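# Swap finished part in vise for a fresh blank

## Task

Remove the finished upside-down-T bar from the open vise and set it upright on its broad base inside the black outfeed tray beside the part already in it; the task fails unless both tray parts end up standing on their bases. Take one of the two blanks from the infeed plate and lay it across the two low rails between the vise jaws, either the same side up as it sat on the plate or flipped over, with its long side pressed against the fixed jaw (the end block without hoses) and its end pressed against the work stop (the short rod between the jaws). The remaining blank must sit entirely on the infeed plate, either side up, and not rest on the pins. Finally release everything and pull the robot away; anything that stays in place only because the robot holds it does not count.

## Robot and tools

ROBOT. One arm on a base (possibly tilted relative to the table) carries a V bracket with two parallel grippers. Gripper 1's fingers point along the tool +z axis and close along tool x. Gripper 2's fingers point along tool -x and close along tool z; its pad centre sits 223 mm along -x and 237 mm along -z from end_effector_position, same y. Gripper 2 opens 25 mm wider than gripper 1 (75 mm fully open vs 50 mm) and its pads never meet: closed on nothing they stop 23 mm apart, so it cannot hold anything 23 mm wide or less, and slightly wider objects look the same as an empty grip. Fingertips extend 17.5 mm past each pad centre; each gripper body lies 25 mm toward +y of its pad centre. A flat block protrudes 65 mm toward -y from end_effector_position near gripper 1. Every pose you command belongs to gripper 1 and rotates the whole bracket about that point. When one gripper points down the other is horizontal and swings with every rotation, so it can strike the table, parts or arm. Example: putting gripper 2 where gripper 1 is, aimed the same way, means a +90 degree turn about tool y plus moving 237 mm along old +x and 223 mm along old -z.

FRAMES. The scene frame has its origin on the tabletop below the arm base, +z up, +y to the left when looking along +x. Results give end_effector_position (m) and end_effector_quat_wxyz plus velocities (m/s, rad/s) in that frame; printed position may be off, more at long reach. Motion commands, however, are in the gripper's own axes.

ROW FORMAT (shared by both motion tools). One list of 12 numbers, each in [-1, 1]: dx, dy, dz, rx, ry, rz, position_1, position_2, force_limit_1, force_limit_2, speed_1, speed_2. The first six are an offset, not a pose: a target displacement in tool axes measured from the gripper pose in the latest result that reported it (before any such result in this scene, and for the second and later calls within one reply, from the pose when the action begins). Scale: 1.0 equals 0.6 m for dx,dy,dz and 180 degrees for the rotation vector rx,ry,rz. All-zero offsets are not a pause; they pull the arm back to the reference pose. The last six set each gripper absolutely: position +1 fully open, about -0.65 pads touching (gripper 1), -1 to grip until stopped; force_limit -1/0/+1 gives roughly 20/102/185 N per pad (actual grip up to ~17% more); speed -1/0/+1 gives 20/85/150 mm/s. New force or speed only applies after a position change of at least 0.01. Each step the command is clipped to 100 mm and 16 degrees from the measured pose, and motion trails commands by about 0.17 s.

TOOLS.
execute_actions: actions is a list with zero or one item. [] just returns the state. {"rows": [[12 numbers], ...], "steps": n} runs up to 15 steps of 1/30 s (default 15); each row is one step, each measured from the same reference pose, and the last row repeats if rows run out. {"steps": n} without rows waits up to 300 steps counted from the previous result, reply time included. Optional pictures boolean.
move: target is one 12-number row as above; the gripper follows a straight path lasting 0.5 to 10 s (cut off at 10 s) and turns the short way. speed is the path top speed in m/s, 0.002 to 0.5 (default 0.25), turning up to twice that in rad/s; real speed may exceed it, especially near full extension. stop_force (9 to 40 N, not allowed in the first 0.2 s) ends the path when the wrist sensor reads that much extra resistance along the line to target for 2 steps, then backs up 2 steps and holds. Use it with very low speed when pressing into things; omit it when moving away from a surface, and don't trust it on moves that rotate.
wait: seconds 0 to 10, sends nothing new.
zoom_image: camera (cam_head_left 672x504, cam_head_right 672x504, cam_wrist 504x504 fisheye) and region [x0, y0, x1, y1] in pixels, at most 504x504.
finished_scene: scene = the current scene number; irreversible, reports success.

RESULTS. The move line reports the ending: done (at rest near target), off_target, moving, held (a check blocked the final step), fault, or contact (stop_force triggered; takes priority), plus distance to target and limits (paced = pose clipped; held = some steps blocked, after which the arm may surge). "pose unreachable" and HELD mean the clearance check altered or blocked a command; the base's mounting block counts as arm. position_measured and object_status give two values, gripper 1 then 2. Opening ≈ (250 - position_measured) × 0.202 mm, plus 25 mm for gripper 2. object_status: 0 moving, 1 stopped while opening, 2 stopped on something while closing (a good grip), 3 reached target or pads met (likely nothing held). Hand target shows where the controller is currently driving. Wrist force/torque are in tool axes, noisy (offset up to ~4 N, noise up to 2.4 N), saturate near 50 N; force points from the surface into the arm. Joint torques include drive output and drift. Joint ranges: elbow 0 to 3.142 rad; others wide.

CAUTIONS. Contact torque reaching a joint's limit (139 N m for the first three, 26 N m for the wrists, held weight included) or any external force of 150 N stops the arm for 10 s. The arm is stiff, so even slightly overshooting a firm surface can fault; approach slowly with stop_force. Grips at force_limit -1 on immovable off-centre objects fade. Parts may be tugged or nudged at random. Holding loads heats motors; MOTOR HOT appears at 70 °C and brakes engage at 85 °C. Avoid dropping, slamming, knocking anything off the table, and leaving parts held only by the gripper.

Each tool is called after ">>>" in YAML: its name, and indented under it one key for each argument.

## Session

>>> execute_actions:
  actions: []

Scene clock: 0.00 s of 6600.00 s.
end_effector_position=(+0.2168, -0.2533, +0.2533) position_measured=(+3, +3) object_status=(+3, +3) end_effector_quat_wxyz=(+0.391, +0.707, -0.370, -0.459) end_effector_velocity=(+0.001, +0.001, -0.001) end_effector_angular_velocity=(-0.001, -0.000, +0.003)
Joint positions: [-0.688 -1.116  1.448 -0.273 -1.781  2.68 ]
Joint velocities: [ 0.003  0.     0.001 -0.002  0.     0.   ]
Joint torques (N m, as the arm reports them, + toward a larger angle): no reading
Motor temperatures (°C, as the motors report them): [26 24 25 30 37 33]
Wrist force (N, on the end effector, along its own x y z axes, offset not removed): no reading
Wrist torque (N m, same axes, about the end effector's origin, offset not removed): no reading
Hand target: +0.217, -0.253, +0.253; +0.391, +0.707, -0.370, -0.459

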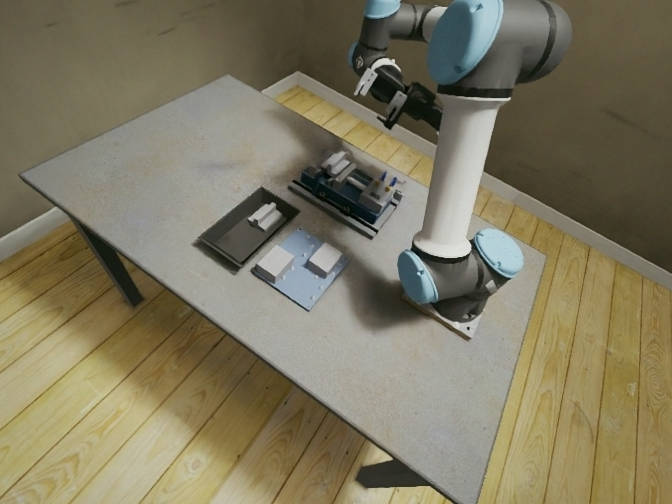

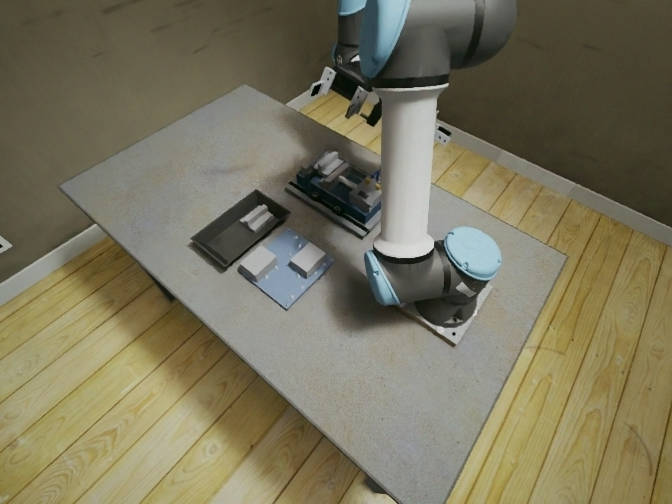

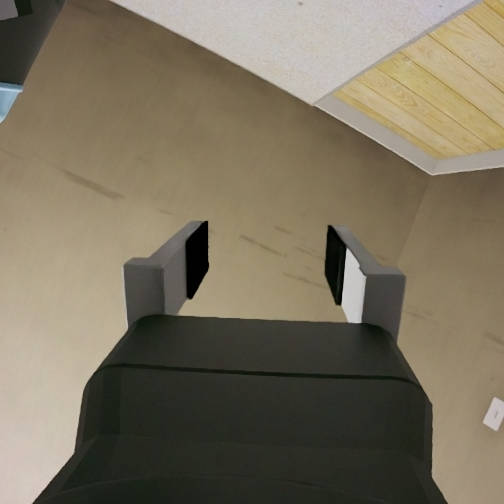

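>>> move:
  target: [-0.06,0.15,-0.045,0.416,0.033,0.165,1,1,0,0,0,0]

Scene clock: 14.00 s of 6600.00 s.
end_effector_position=(+0.2165, -0.2531, +0.3538) position_measured=(+3, +3) object_status=(+3, +3) end_effector_quat_wxyz=(+0.001, +0.707, -0.707, -0.000) end_effector_velocity=(-0.001, -0.000, +0.001) end_effector_angular_velocity=(-0.000, -0.013, -0.003)
Joint positions: [-1.391 -1.807  1.485 -0.465 -1.451  1.682]
Joint velocities: [-0.013 -0.006  0.003  0.002  0.002 -0.016]
Joint torques (N m, as the arm reports them, + toward a larger angle): [ -7.41 -27.93 -19.65   2.05   2.59  -1.67]
Motor temperatures (°C, as the motors report them): [26 24 25 30 37 33]
Wrist force (N, on the end effector, along its own x y z axes, offset not removed): [1.1 1.4 1.9]
Wrist torque (N m, same axes, about the end effector's origin, offset not removed): [0.51 -0.13 -0.11]
Hand target: +0.216, -0.253, +0.354; +0.000, +0.707, -0.707, +0.000
Off the commanded pose: 0.001 m, 0 deg.
After step 90, 7.63 s passed at rest.
move: done

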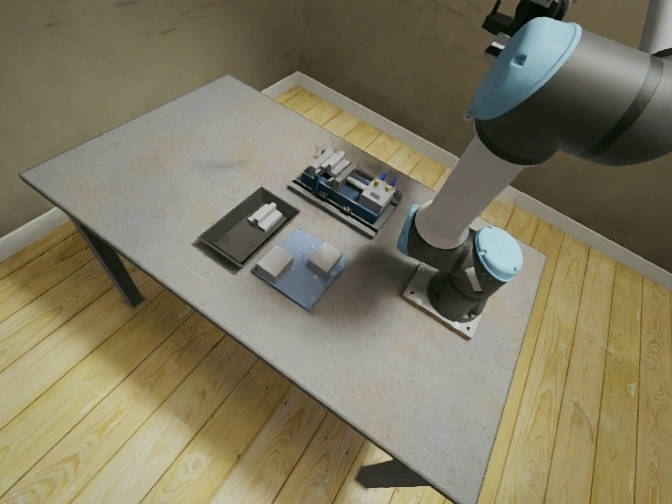

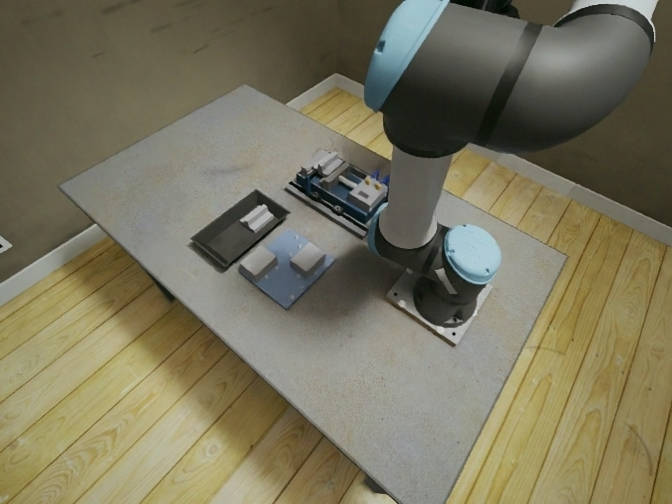

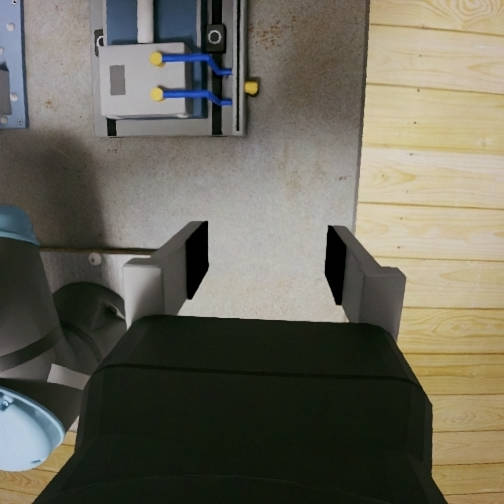

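>>> move:
  target: [-0.13,-0.33,0,0,0,0,1,1,0,0,0,0]

Scene clock: 22.97 s of 6600.00 s.
end_effector_position=(+0.4141, -0.1756, +0.3533) position_measured=(+3, +3) object_status=(+3, +3) end_effector_quat_wxyz=(+0.001, +0.707, -0.707, -0.000) end_effector_velocity=(+0.003, +0.000, +0.000) end_effector_angular_velocity=(-0.001, +0.004, -0.002)
Joint positions: [-0.838 -1.628  1.359 -0.652 -1.082  2.117]
Joint velocities: [ 0.007  0.006 -0.005 -0.003  0.003  0.01 ]
Joint torques (N m, as the arm reports them, + toward a larger angle): [  8.67 -10.62 -37.31  -2.59   4.08   1.98]
Motor temperatures (°C, as the motors report them): [26 24 25 30 37 33]
Wrist force (N, on the end effector, along its own x y z axes, offset not removed): [2.3 1.6 -0.2]
Wrist torque (N m, same axes, about the end effector's origin, offset not removed): [0.35 -0.33 -0.05]
Hand target: +0.414, -0.176, +0.353; +0.001, +0.707, -0.707, -0.000
Off the commanded pose: 0.001 m, 0 deg.
After step 90, 4.47 s passed at rest.
move: done

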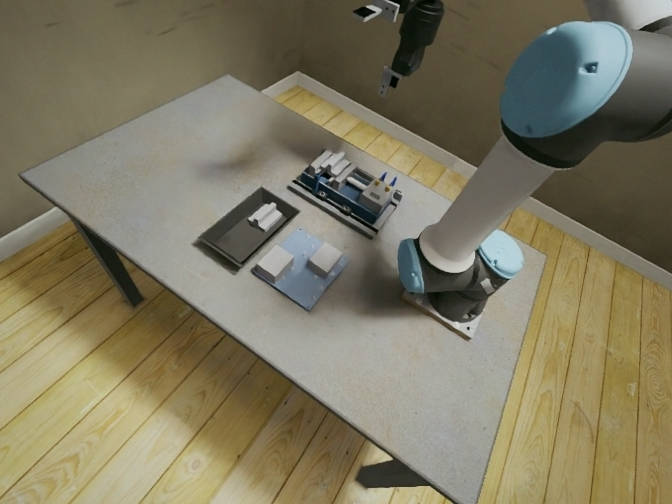

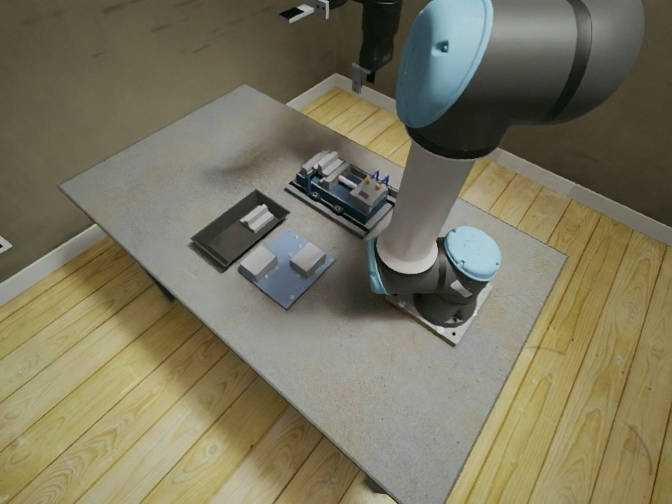

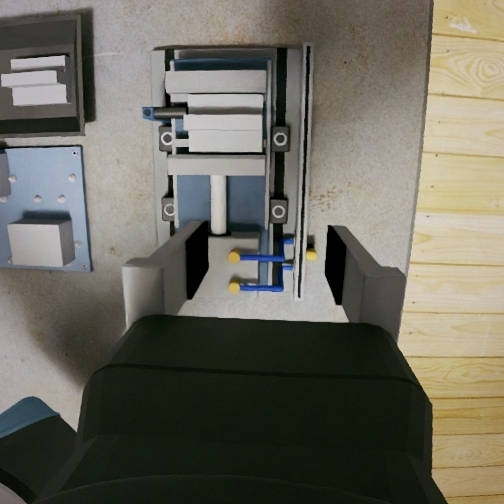

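>>> move:
  target: [-0.06,-0.32,0.22,0,0,0.5,1,1,0,0,0,0]

Scene clock: 31.37 s of 6600.00 s.
end_effector_position=(+0.6056, -0.1405, +0.2210) position_measured=(+3, +3) object_status=(+3, +3) end_effector_quat_wxyz=(-0.001, -0.000, +1.000, -0.001) end_effector_velocity=(+0.001, -0.001, -0.001) end_effector_angular_velocity=(-0.002, +0.002, -0.016)
Joint positions: [-0.44  -1.334  1.704 -2.676 -1.249  4.382]
Joint velocities: [ 0.003  0.006 -0.003 -0.006 -0.014  0.013]
Joint torques (N m, as the arm reports them, + toward a larger angle): [  5.99 -32.24 -40.4   -8.01  -0.66   2.28]
Motor temperatures (°C, as the motors report them): [26 24 25 30 37 33]
Wrist force (N, on the end effector, along its own x y z axes, offset not removed): [1.5 0.8 -0.2]
Wrist torque (N m, same axes, about the end effector's origin, offset not removed): [0.23 -0.21 -0.04]
Hand target: +0.606, -0.140, +0.221; -0.001, +0.000, +1.000, -0.001
Off the commanded pose: 0.001 m, 0 deg.
After step 90, 1.70 s passed at rest.
move: done

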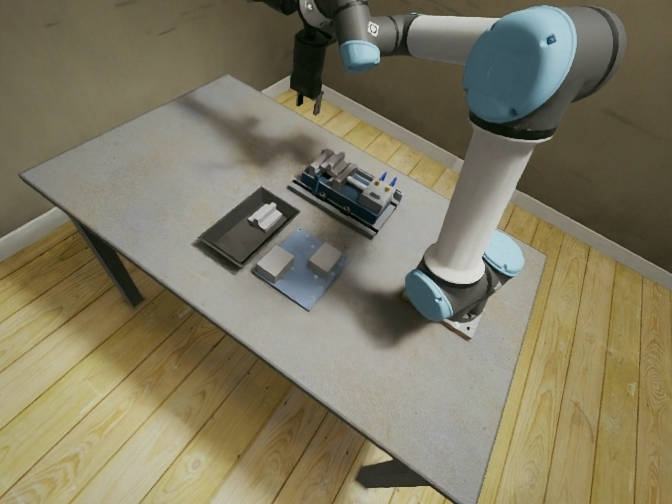

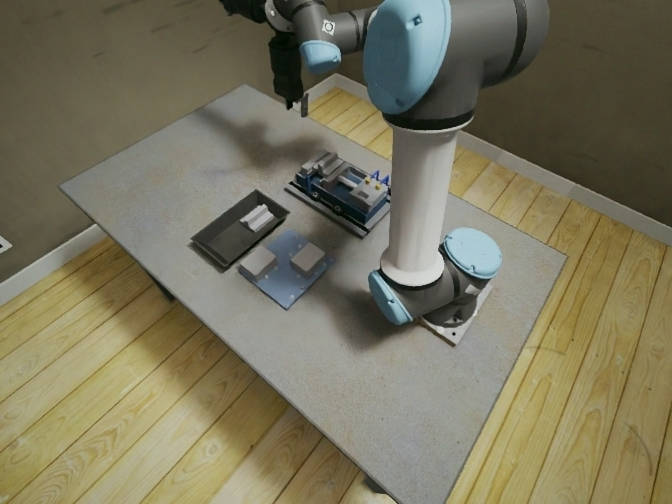

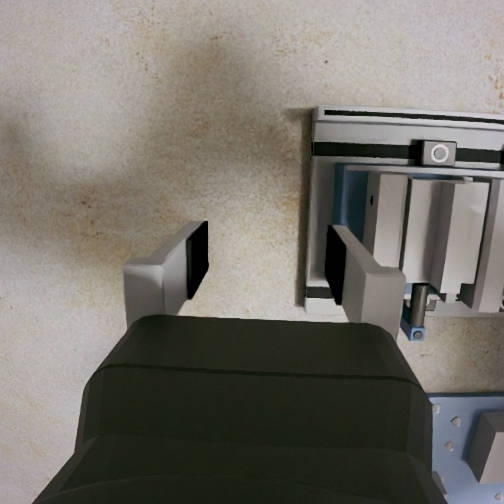

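>>> move:
  target: [0.19,0,0.08,0,0,0,1,1,0,0,0,0]

Scene clock: 37.77 s of 6600.00 s.
end_effector_position=(+0.4918, -0.1405, +0.1732) position_measured=(+3, +3) object_status=(+3, +3) end_effector_quat_wxyz=(-0.001, -0.000, +1.000, -0.001) end_effector_velocity=(-0.002, +0.001, -0.001) end_effector_angular_velocity=(+0.001, -0.002, +0.002)
Joint positions: [-0.556 -1.544  2.079 -2.807 -1.173  4.289]
Joint velocities: [-0.003 -0.006  0.009 -0.003  0.004 -0.002]
Joint torques (N m, as the arm reports them, + toward a larger angle): [ -7.68 -45.6  -22.56  -8.13   3.65  -1.8 ]
Motor temperatures (°C, as the motors report them): [26 24 25 30 37 33]
Wrist force (N, on the end effector, along its own x y z axes, offset not removed): [3.2 -0.2 -1.8]
Wrist torque (N m, same axes, about the end effector's origin, offset not removed): [-0.10 -0.65 -0.09]
Hand target: +0.492, -0.141, +0.173; -0.001, -0.000, +1.000, -0.001
Off the commanded pose: 0.000 m, 0 deg.
After step 90, 2.23 s passed at rest.
move: done

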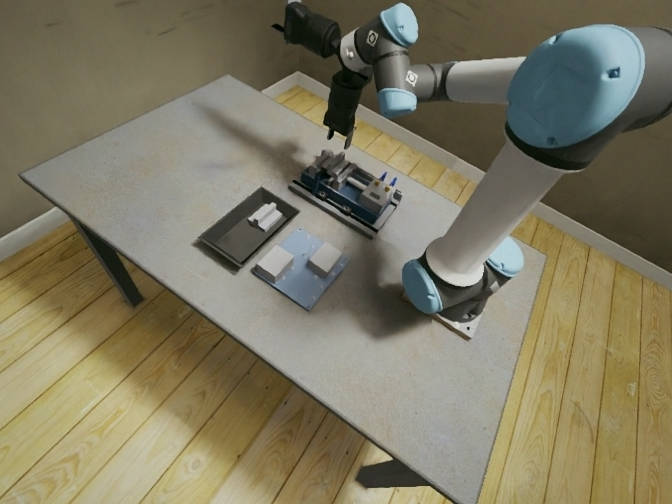

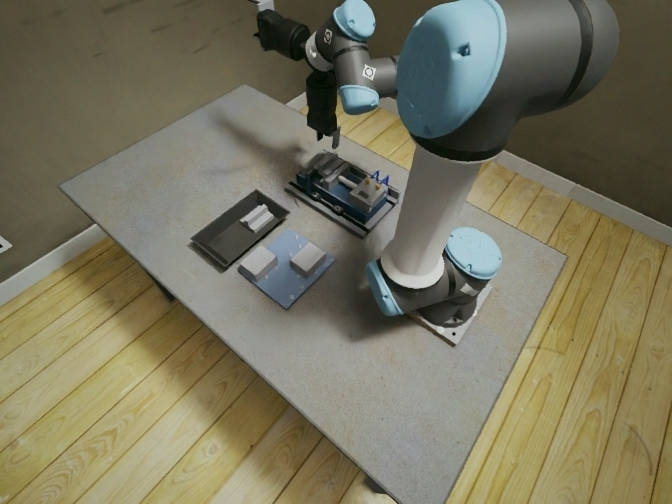

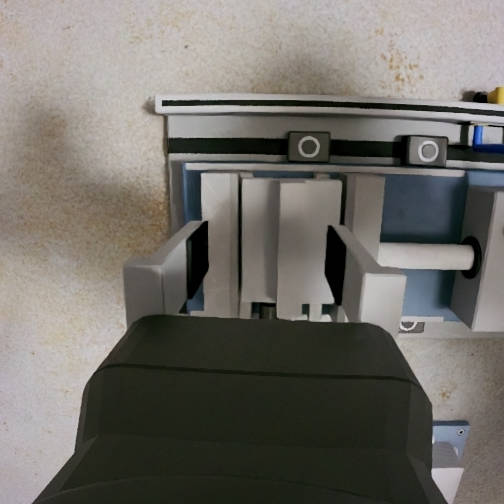

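>>> move:
  target: [0.02,0,0.08,0,0,0,0.4,1,0,0,0,0]

Scene clock: 42.93 s of 6600.00 s.
end_effector_position=(+0.4797, -0.1405, +0.1256) position_measured=(+92, +3) object_status=(+3, +3) end_effector_quat_wxyz=(-0.001, -0.000, +1.000, -0.001) end_effector_velocity=(-0.000, +0.001, -0.003) end_effector_angular_velocity=(+0.001, +0.000, +0.002)
Joint positions: [-0.57  -1.497  2.176 -2.946 -1.164  4.277]
Joint velocities: [ 0.     0.004  0.005 -0.008  0.002 -0.001]
Joint torques (N m, as the arm reports them, + toward a larger angle): [ -7.28 -18.73 -21.42  -7.8    3.53  -1.63]
Motor temperatures (°C, as the motors report them): [26 24 25 30 37 33]
Wrist force (N, on the end effector, along its own x y z axes, offset not removed): [1.4 1.9 1.0]
Wrist torque (N m, same axes, about the end effector's origin, offset not removed): [0.48 -0.20 -0.12]
Hand target: +0.480, -0.141, +0.125; -0.001, -0.000, +1.000, -0.001
Off the commanded pose: 0.000 m, 0 deg.
After step 90, 1.23 s passed at rest.
move: done

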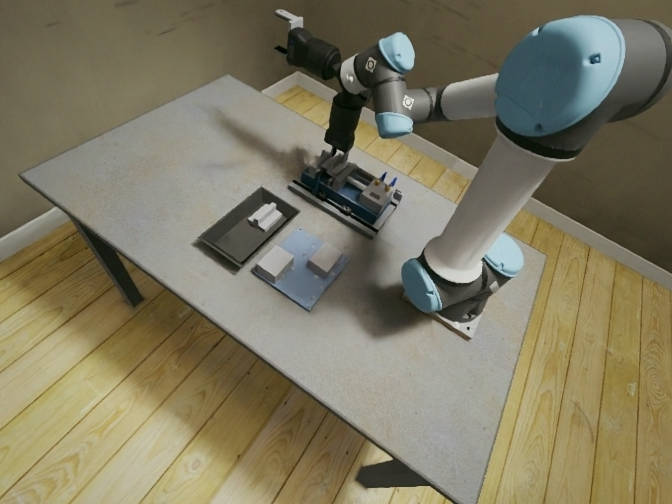

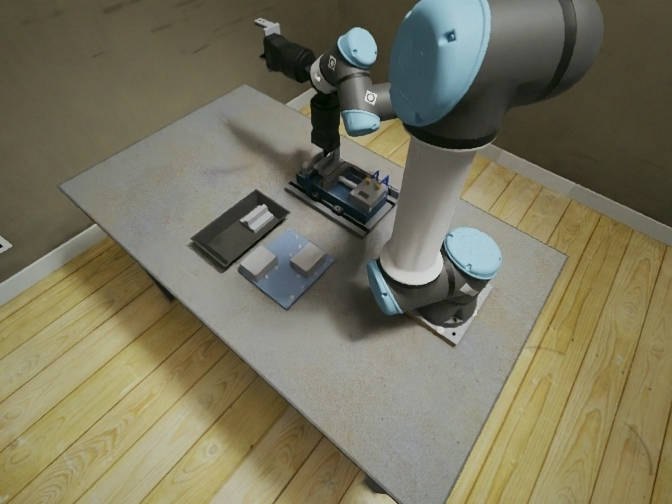

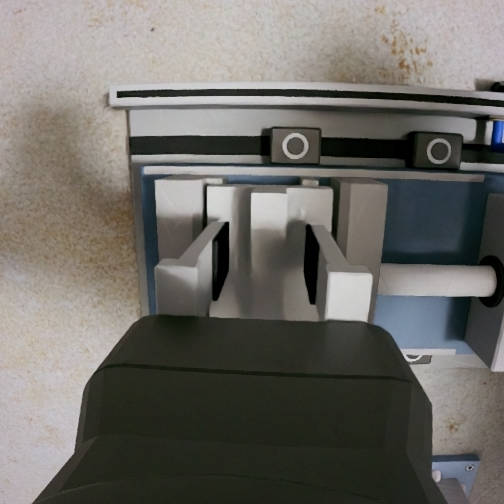

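Centered. Shift slightly −y and descend to contact.

>>> move:
  target: [0,-0.015,0.12,0,0,0,0.4,1,0,0,0,0]
  speed: 0.015
  stop_force: 10

>>> move:
  target: [0,0,-0.004,0,0,0,-1,1,0,0,0,0]

Scene clock: 48.20 s of 6600.00 s.
end_effector_position=(+0.4797, -0.1423, +0.1116) position_measured=(+92, +3) object_status=(+3, +3) end_effector_quat_wxyz=(-0.001, -0.000, +1.000, -0.001) end_effector_velocity=(-0.003, -0.000, +0.002) end_effector_angular_velocity=(+0.001, +0.010, -0.005)
Joint positions: [-0.574 -1.471  2.192 -2.988 -1.161  4.274]
Joint velocities: [-0.001 -0.009 -0.003  0.02  -0.006 -0.   ]
Joint torques (N m, as the arm reports them, + toward a larger angle): [  5.92 -29.6  -14.74   2.72  -1.27   0.07]
Motor temperatures (°C, as the motors report them): [26 24 25 30 37 33]
Wrist force (N, on the end effector, along its own x y z axes, offset not removed): [-4.0 -2.0 -38.5]
Wrist torque (N m, same axes, about the end effector's origin, offset not removed): [0.07 -1.26 0.09]
Hand target: +0.480, -0.142, +0.112; -0.001, -0.000, +1.000, -0.001
Off the commanded pose: 0.058 m, 0 deg.
After step 90, 0.97 s passed at rest.
move: contact

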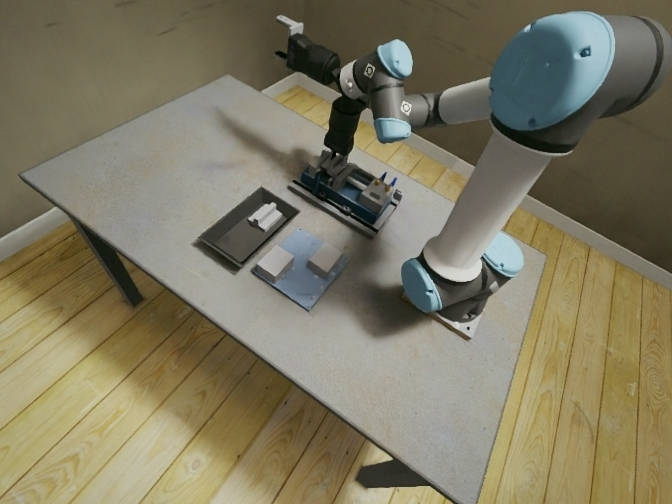

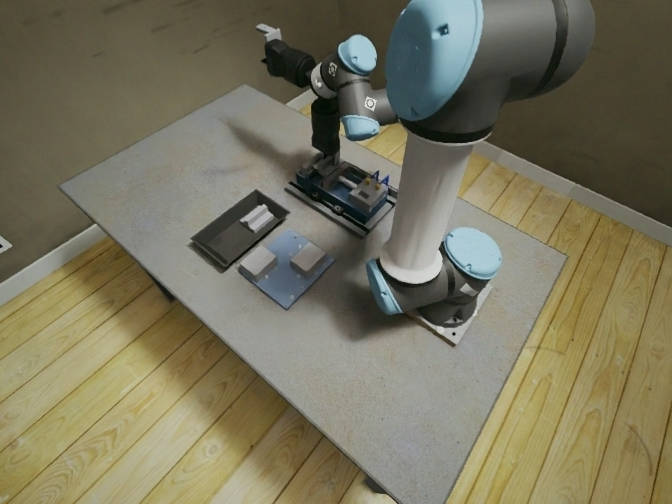

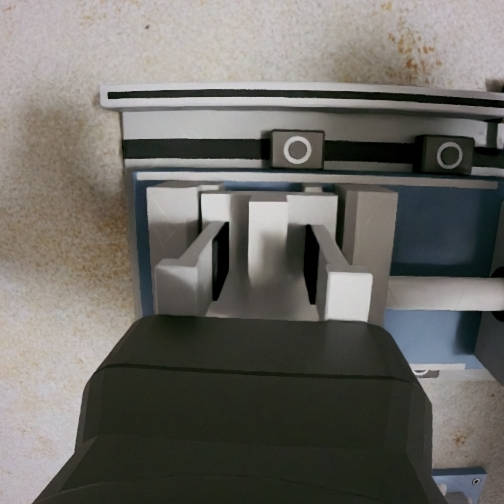

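Scene clock: 48.90 s of 6600.00 s.
end_effector_position=(+0.4796, -0.1422, +0.1138) position_measured=(+185, +3) object_status=(+2, +3) end_effector_quat_wxyz=(-0.002, -0.000, +1.000, -0.001) end_effector_velocity=(-0.000, +0.001, +0.000) end_effector_angular_velocity=(+0.002, +0.002, -0.000)
Joint positions: [-0.574 -1.475  2.189 -2.981 -1.161  4.274]
Joint velocities: [-0.    -0.002 -0.     0.005  0.001  0.001]
Joint torques (N m, as the arm reports them, + toward a larger angle): [ -2.51 -46.76 -36.47  -4.76   3.69   0.71]
Motor temperatures (°C, as the motors report them): [26 24 25 30 37 33]
Wrist force (N, on the end effector, along its own x y z axes, offset not removed): [1.7 0.9 3.6]
Wrist torque (N m, same axes, about the end effector's origin, offset not removed): [0.38 -0.29 -0.09]
Hand target: +0.480, -0.142, +0.114; -0.001, -0.000, +1.000, -0.001
Off the commanded pose: 0.000 m, 0 deg.
move: done

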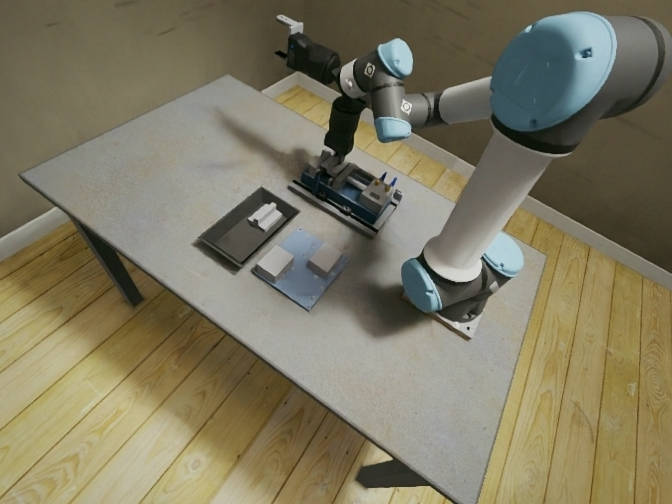

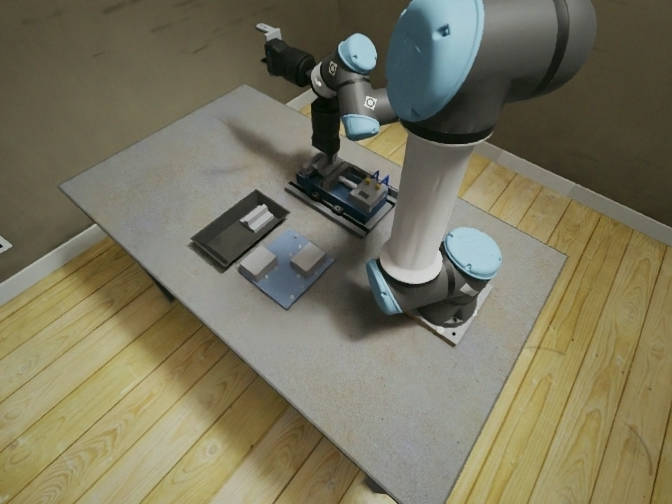

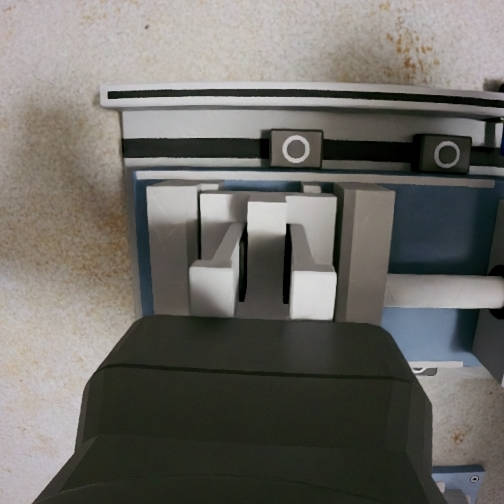

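>>> move:
  target: [0,-0.015,0,0,0,0,-0.05,1,0,0,0,0]
  speed: 0.03

>>> move:
  target: [0,0,0.06,0,0,0,-0.05,1,0,0,0,0]
  speed: 0.006
  stop_force: 10

>>> move:
  target: [0,0,-0.003,0,0,0,-1,1,0,0,0,0]

>>> move:
  target: [0,0,-0.17,0,0,0,-1,1,0,0,0,0]
  speed: 0.1

>>> move:
  target: [-0.06,0.45,0,0,0,0,-1,1,0,0,0,0]

Scene clock: 56.40 s of 6600.00 s.
end_effector_position=(+0.4796, -0.1510, +0.1139) position_measured=(+160, +3) object_status=(+3, +3) end_effector_quat_wxyz=(-0.002, -0.000, +1.000, -0.001) end_effector_velocity=(+0.000, -0.002, +0.000) end_effector_angular_velocity=(-0.001, -0.000, -0.000)
Joint positions: [-0.591 -1.471  2.183 -2.973 -1.15   4.259]
Joint velocities: [-0.004  0.001 -0.003  0.002  0.002 -0.004]
Joint torques (N m, as the arm reports them, + toward a larger angle): [ -6.77 -17.5  -35.45  -4.26   3.68  -2.25]
Motor temperatures (°C, as the motors report them): [26 24 25 30 37 33]
Wrist force (N, on the end effector, along its own x y z axes, offset not removed): [2.5 0.3 0.6]
Wrist torque (N m, same axes, about the end effector's origin, offset not removed): [0.10 -0.52 -0.07]
Hand target: +0.480, -0.151, +0.114; -0.002, -0.000, +1.000, -0.001
Off the commanded pose: 0.000 m, 0 deg.
After step 90, 3.73 s passed at rest.
move: done

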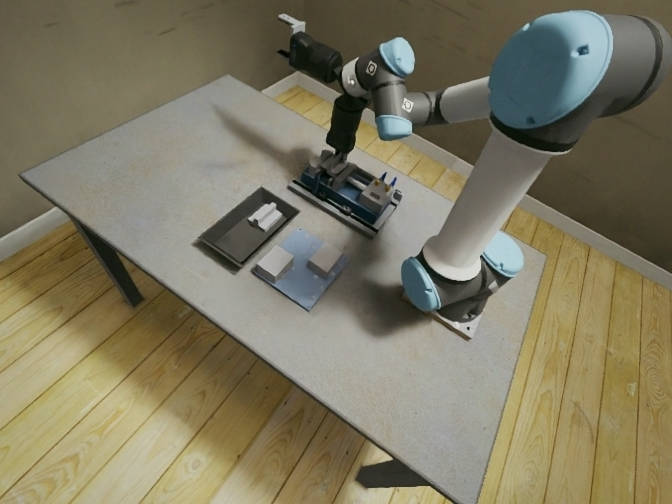

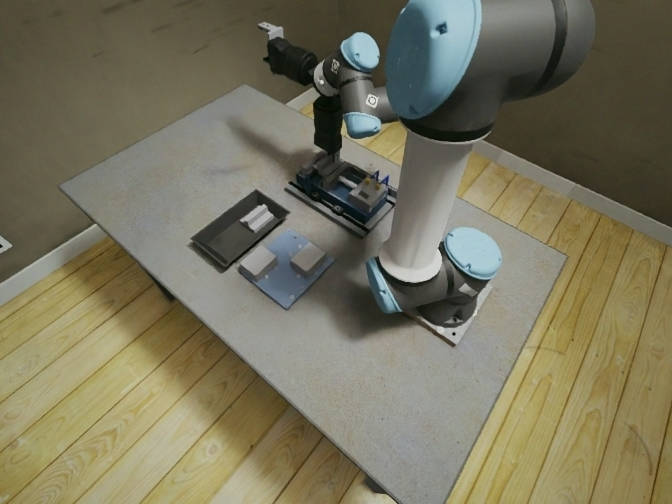

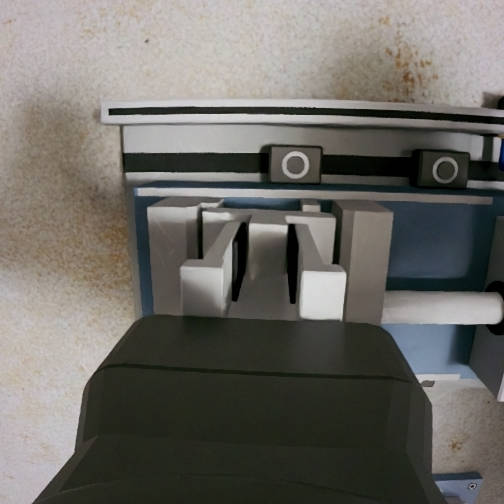

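Scene clock: 57.13 s of 6600.00 s.
end_effector_position=(+0.4797, -0.1510, +0.1117) position_measured=(+160, +3) object_status=(+3, +3) end_effector_quat_wxyz=(-0.001, -0.001, +1.000, -0.001) end_effector_velocity=(-0.001, +0.001, +0.001) end_effector_angular_velocity=(+0.003, +0.005, -0.001)
Joint positions: [-0.591 -1.467  2.186 -2.98  -1.15   4.259]
Joint velocities: [ 0.    -0.003 -0.003  0.011 -0.001  0.002]
Joint torques (N m, as the arm reports them, + toward a larger angle): [  2.13 -31.37 -17.49   1.77  -1.12   0.47]
Motor temperatures (°C, as the motors report them): [26 24 25 30 37 33]
Wrist force (N, on the end effector, along its own x y z axes, offset not removed): [-2.8 -1.1 -31.4]
Wrist torque (N m, same axes, about the end effector's origin, offset not removed): [-0.11 -1.05 0.01]
Hand target: +0.480, -0.151, +0.112; -0.001, -0.001, +1.000, -0.001
Off the commanded pose: 0.034 m, 0 deg.
move: contact

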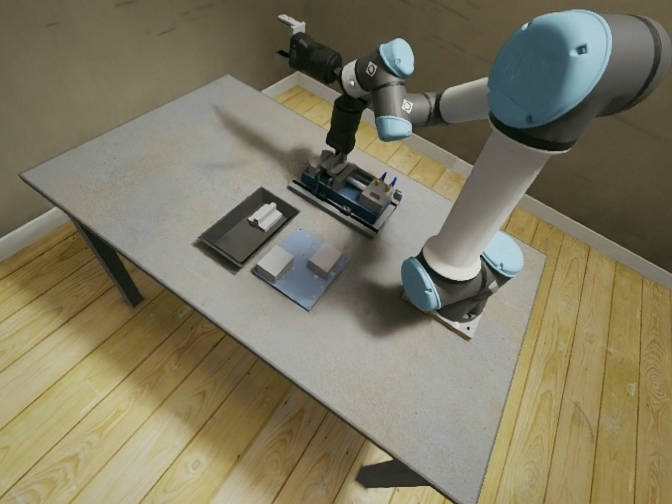

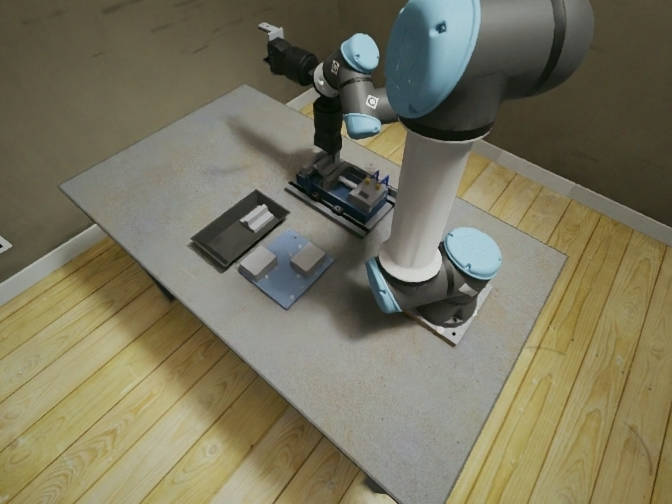

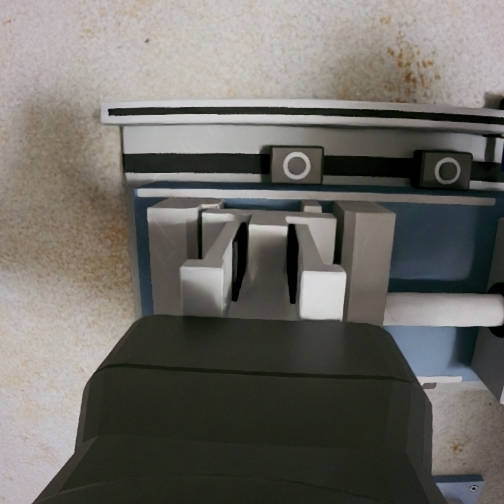

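Scene clock: 57.83 s of 6600.00 s.
end_effector_position=(+0.4796, -0.1510, +0.1134) position_measured=(+185, +3) object_status=(+2, +3) end_effector_quat_wxyz=(-0.002, -0.000, +1.000, -0.001) end_effector_velocity=(+0.001, -0.000, +0.001) end_effector_angular_velocity=(+0.000, -0.003, +0.001)
Joint positions: [-0.591 -1.47   2.184 -2.975 -1.15   4.259]
Joint velocities: [-0.001 -0.001 -0.001  0.     0.002 -0.   ]
Joint torques (N m, as the arm reports them, + toward a larger angle): [ -0.63 -50.33 -37.3   -4.92   3.19  -0.52]
Motor temperatures (°C, as the motors report them): [26 24 25 30 37 33]
Wrist force (N, on the end effector, along its own x y z axes, offset not removed): [2.1 0.7 3.8]
Wrist torque (N m, same axes, about the end effector's origin, offset not removed): [0.36 -0.40 -0.08]
Hand target: +0.480, -0.151, +0.113; -0.001, -0.001, +1.000, -0.001
Off the commanded pose: 0.000 m, 0 deg.
move: done

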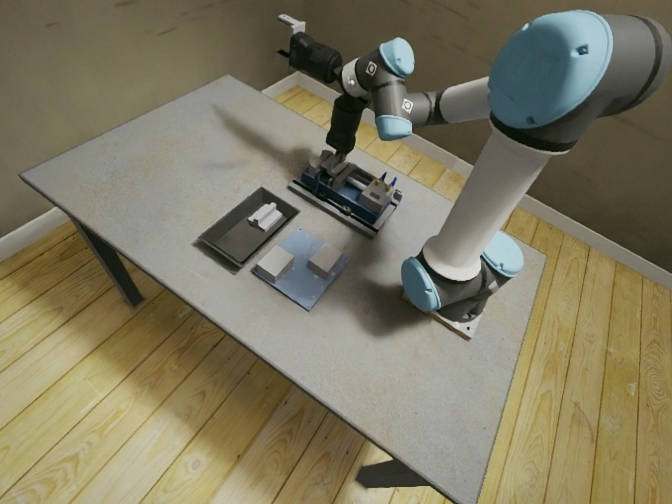

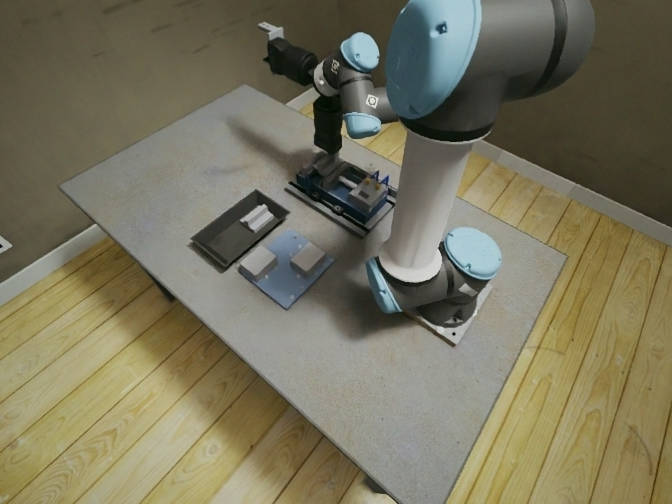

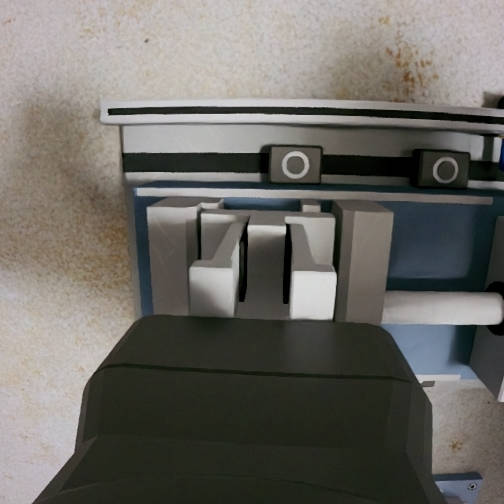

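Scene clock: 59.37 s of 6600.00 s.
end_effector_position=(+0.4799, -0.1509, +0.2151) position_measured=(+185, +3) object_status=(+2, +3) end_effector_quat_wxyz=(-0.002, -0.000, +1.000, -0.001) end_effector_velocity=(+0.000, +0.001, +0.003) end_effector_angular_velocity=(+0.001, +0.001, +0.003)
Joint positions: [-0.593 -1.619  2.03  -2.671 -1.149  4.258]
Joint velocities: [ 0.002 -0.003 -0.005  0.009  0.001 -0.001]
Joint torques (N m, as the arm reports them, + toward a larger angle): [ -6.41 -44.93 -40.55  -4.63   3.78  -1.79]
Motor temperatures (°C, as the motors report them): [26 24 25 30 37 33]
Wrist force (N, on the end effector, along its own x y z axes, offset not removed): [2.7 2.8 2.7]
Wrist torque (N m, same axes, about the end effector's origin, offset not removed): [0.75 -0.39 -0.13]
Hand target: +0.480, -0.151, +0.215; -0.002, -0.000, +1.000, -0.001
Off the commanded pose: 0.000 m, 0 deg.
move: done

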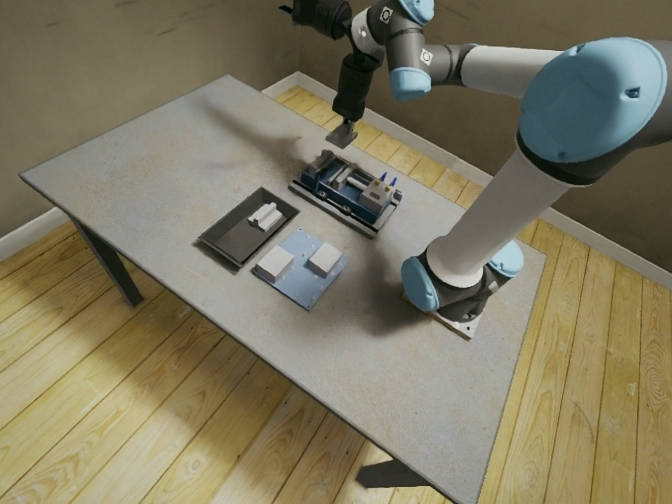

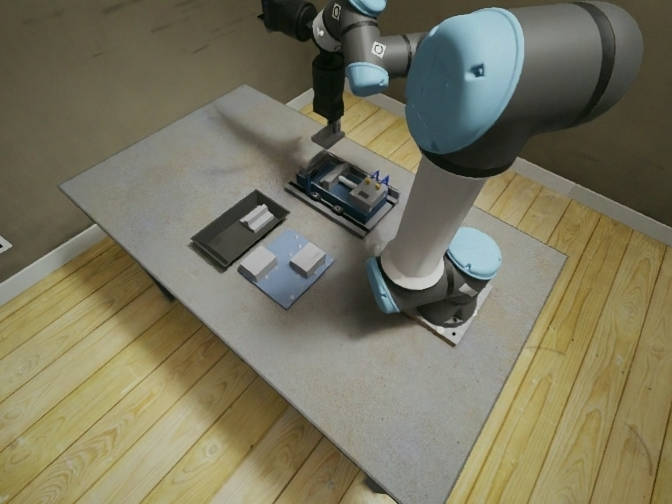

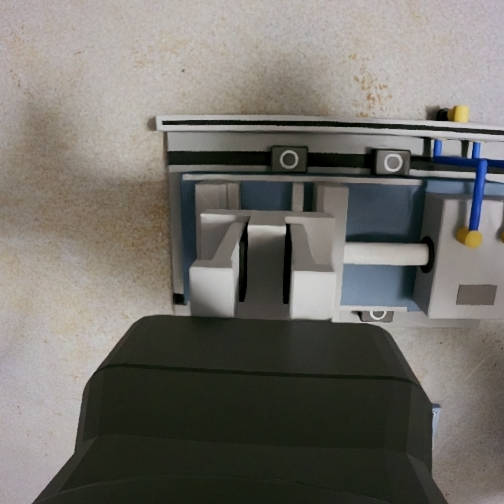

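Scene clock: 61.10 s of 6600.00 s.
end_effector_position=(+0.5157, +0.1186, +0.2150) position_measured=(+185, +3) object_status=(+2, +3) end_effector_quat_wxyz=(-0.001, -0.001, +1.000, -0.001) end_effector_velocity=(+0.001, +0.003, +0.000) end_effector_angular_velocity=(-0.001, -0.001, +0.000)
Joint positions: [ 0.033 -1.505  1.931 -2.787 -1.579  4.727]
Joint velocities: [ 0.007  0.005 -0.005 -0.001 -0.006  0.004]
Joint torques (N m, as the arm reports them, + toward a larger angle): [  5.9  -21.26 -38.3   -5.07  -2.     2.08]
Motor temperatures (°C, as the motors report them): [26 24 25 30 37 33]
Wrist force (N, on the end effector, along its own x y z axes, offset not removed): [2.3 0.1 2.2]
Wrist torque (N m, same axes, about the end effector's origin, offset not removed): [0.15 -0.36 -0.06]
Hand target: +0.516, +0.119, +0.215; -0.001, -0.000, +1.000, -0.001
Off the commanded pose: 0.001 m, 0 deg.
move: done

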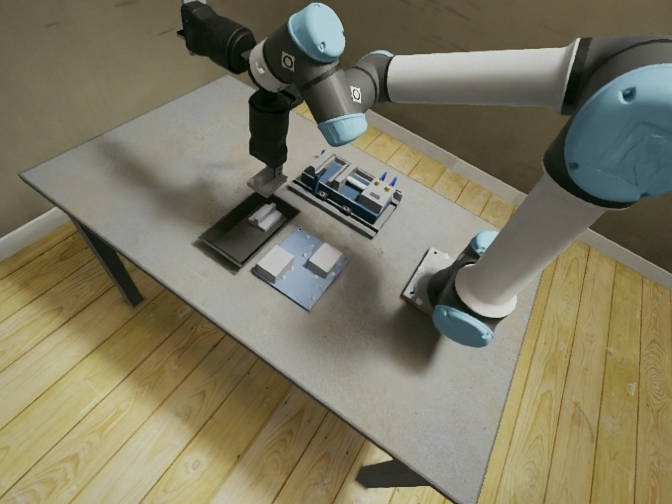

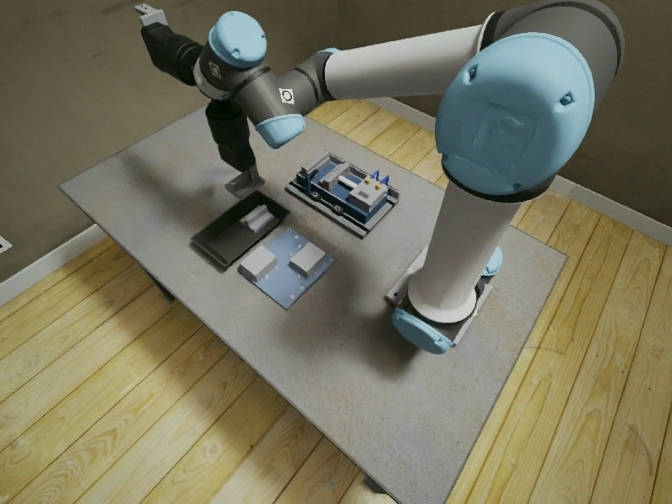

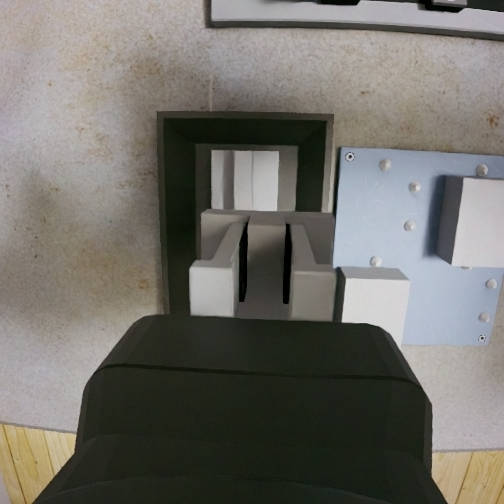

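>>> move:
  target: [-0.02,0.1,0.18,0,0,0,-1,1,0,0,0,0]
  speed: 0.12

Scene clock: 66.33 s of 6600.00 s.
end_effector_position=(+0.5274, +0.1784, +0.1072) position_measured=(+185, +3) object_status=(+2, +3) end_effector_quat_wxyz=(-0.001, -0.001, +1.000, -0.001) end_effector_velocity=(+0.002, +0.000, -0.001) end_effector_angular_velocity=(+0.000, -0.002, -0.002)
Joint positions: [ 0.159 -1.287  1.987 -3.057 -1.668  4.815]
Joint velocities: [ 0.     0.006 -0.003 -0.005 -0.001  0.002]
Joint torques (N m, as the arm reports them, + toward a larger angle): [  6.66 -30.83 -33.54  -8.46  -2.18   1.79]
Motor temperatures (°C, as the motors report them): [26 24 25 30 37 33]
Wrist force (N, on the end effector, along its own x y z axes, offset not removed): [1.4 2.1 3.0]
Wrist torque (N m, same axes, about the end effector's origin, offset not removed): [0.56 -0.23 -0.05]
Hand target: +0.527, +0.179, +0.107; -0.001, -0.001, +1.000, -0.001
Off the commanded pose: 0.000 m, 0 deg.
After step 90, 0.67 s passed at rest.
move: done

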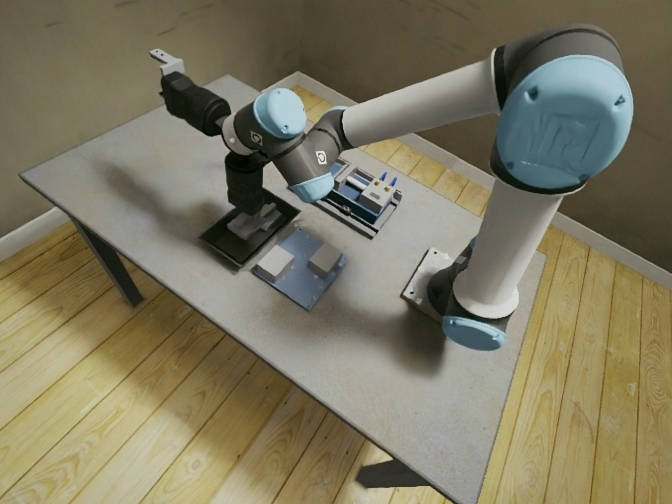

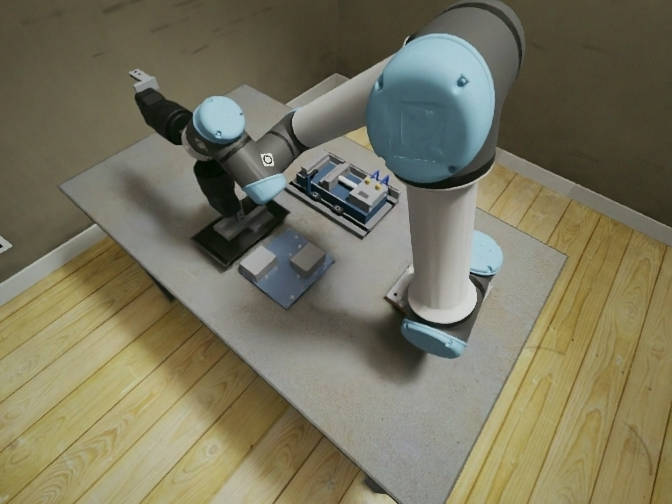

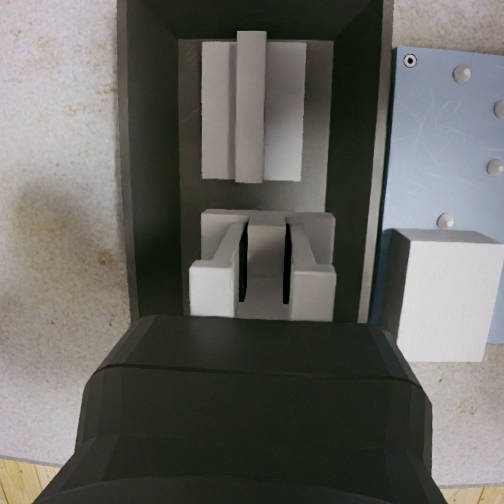

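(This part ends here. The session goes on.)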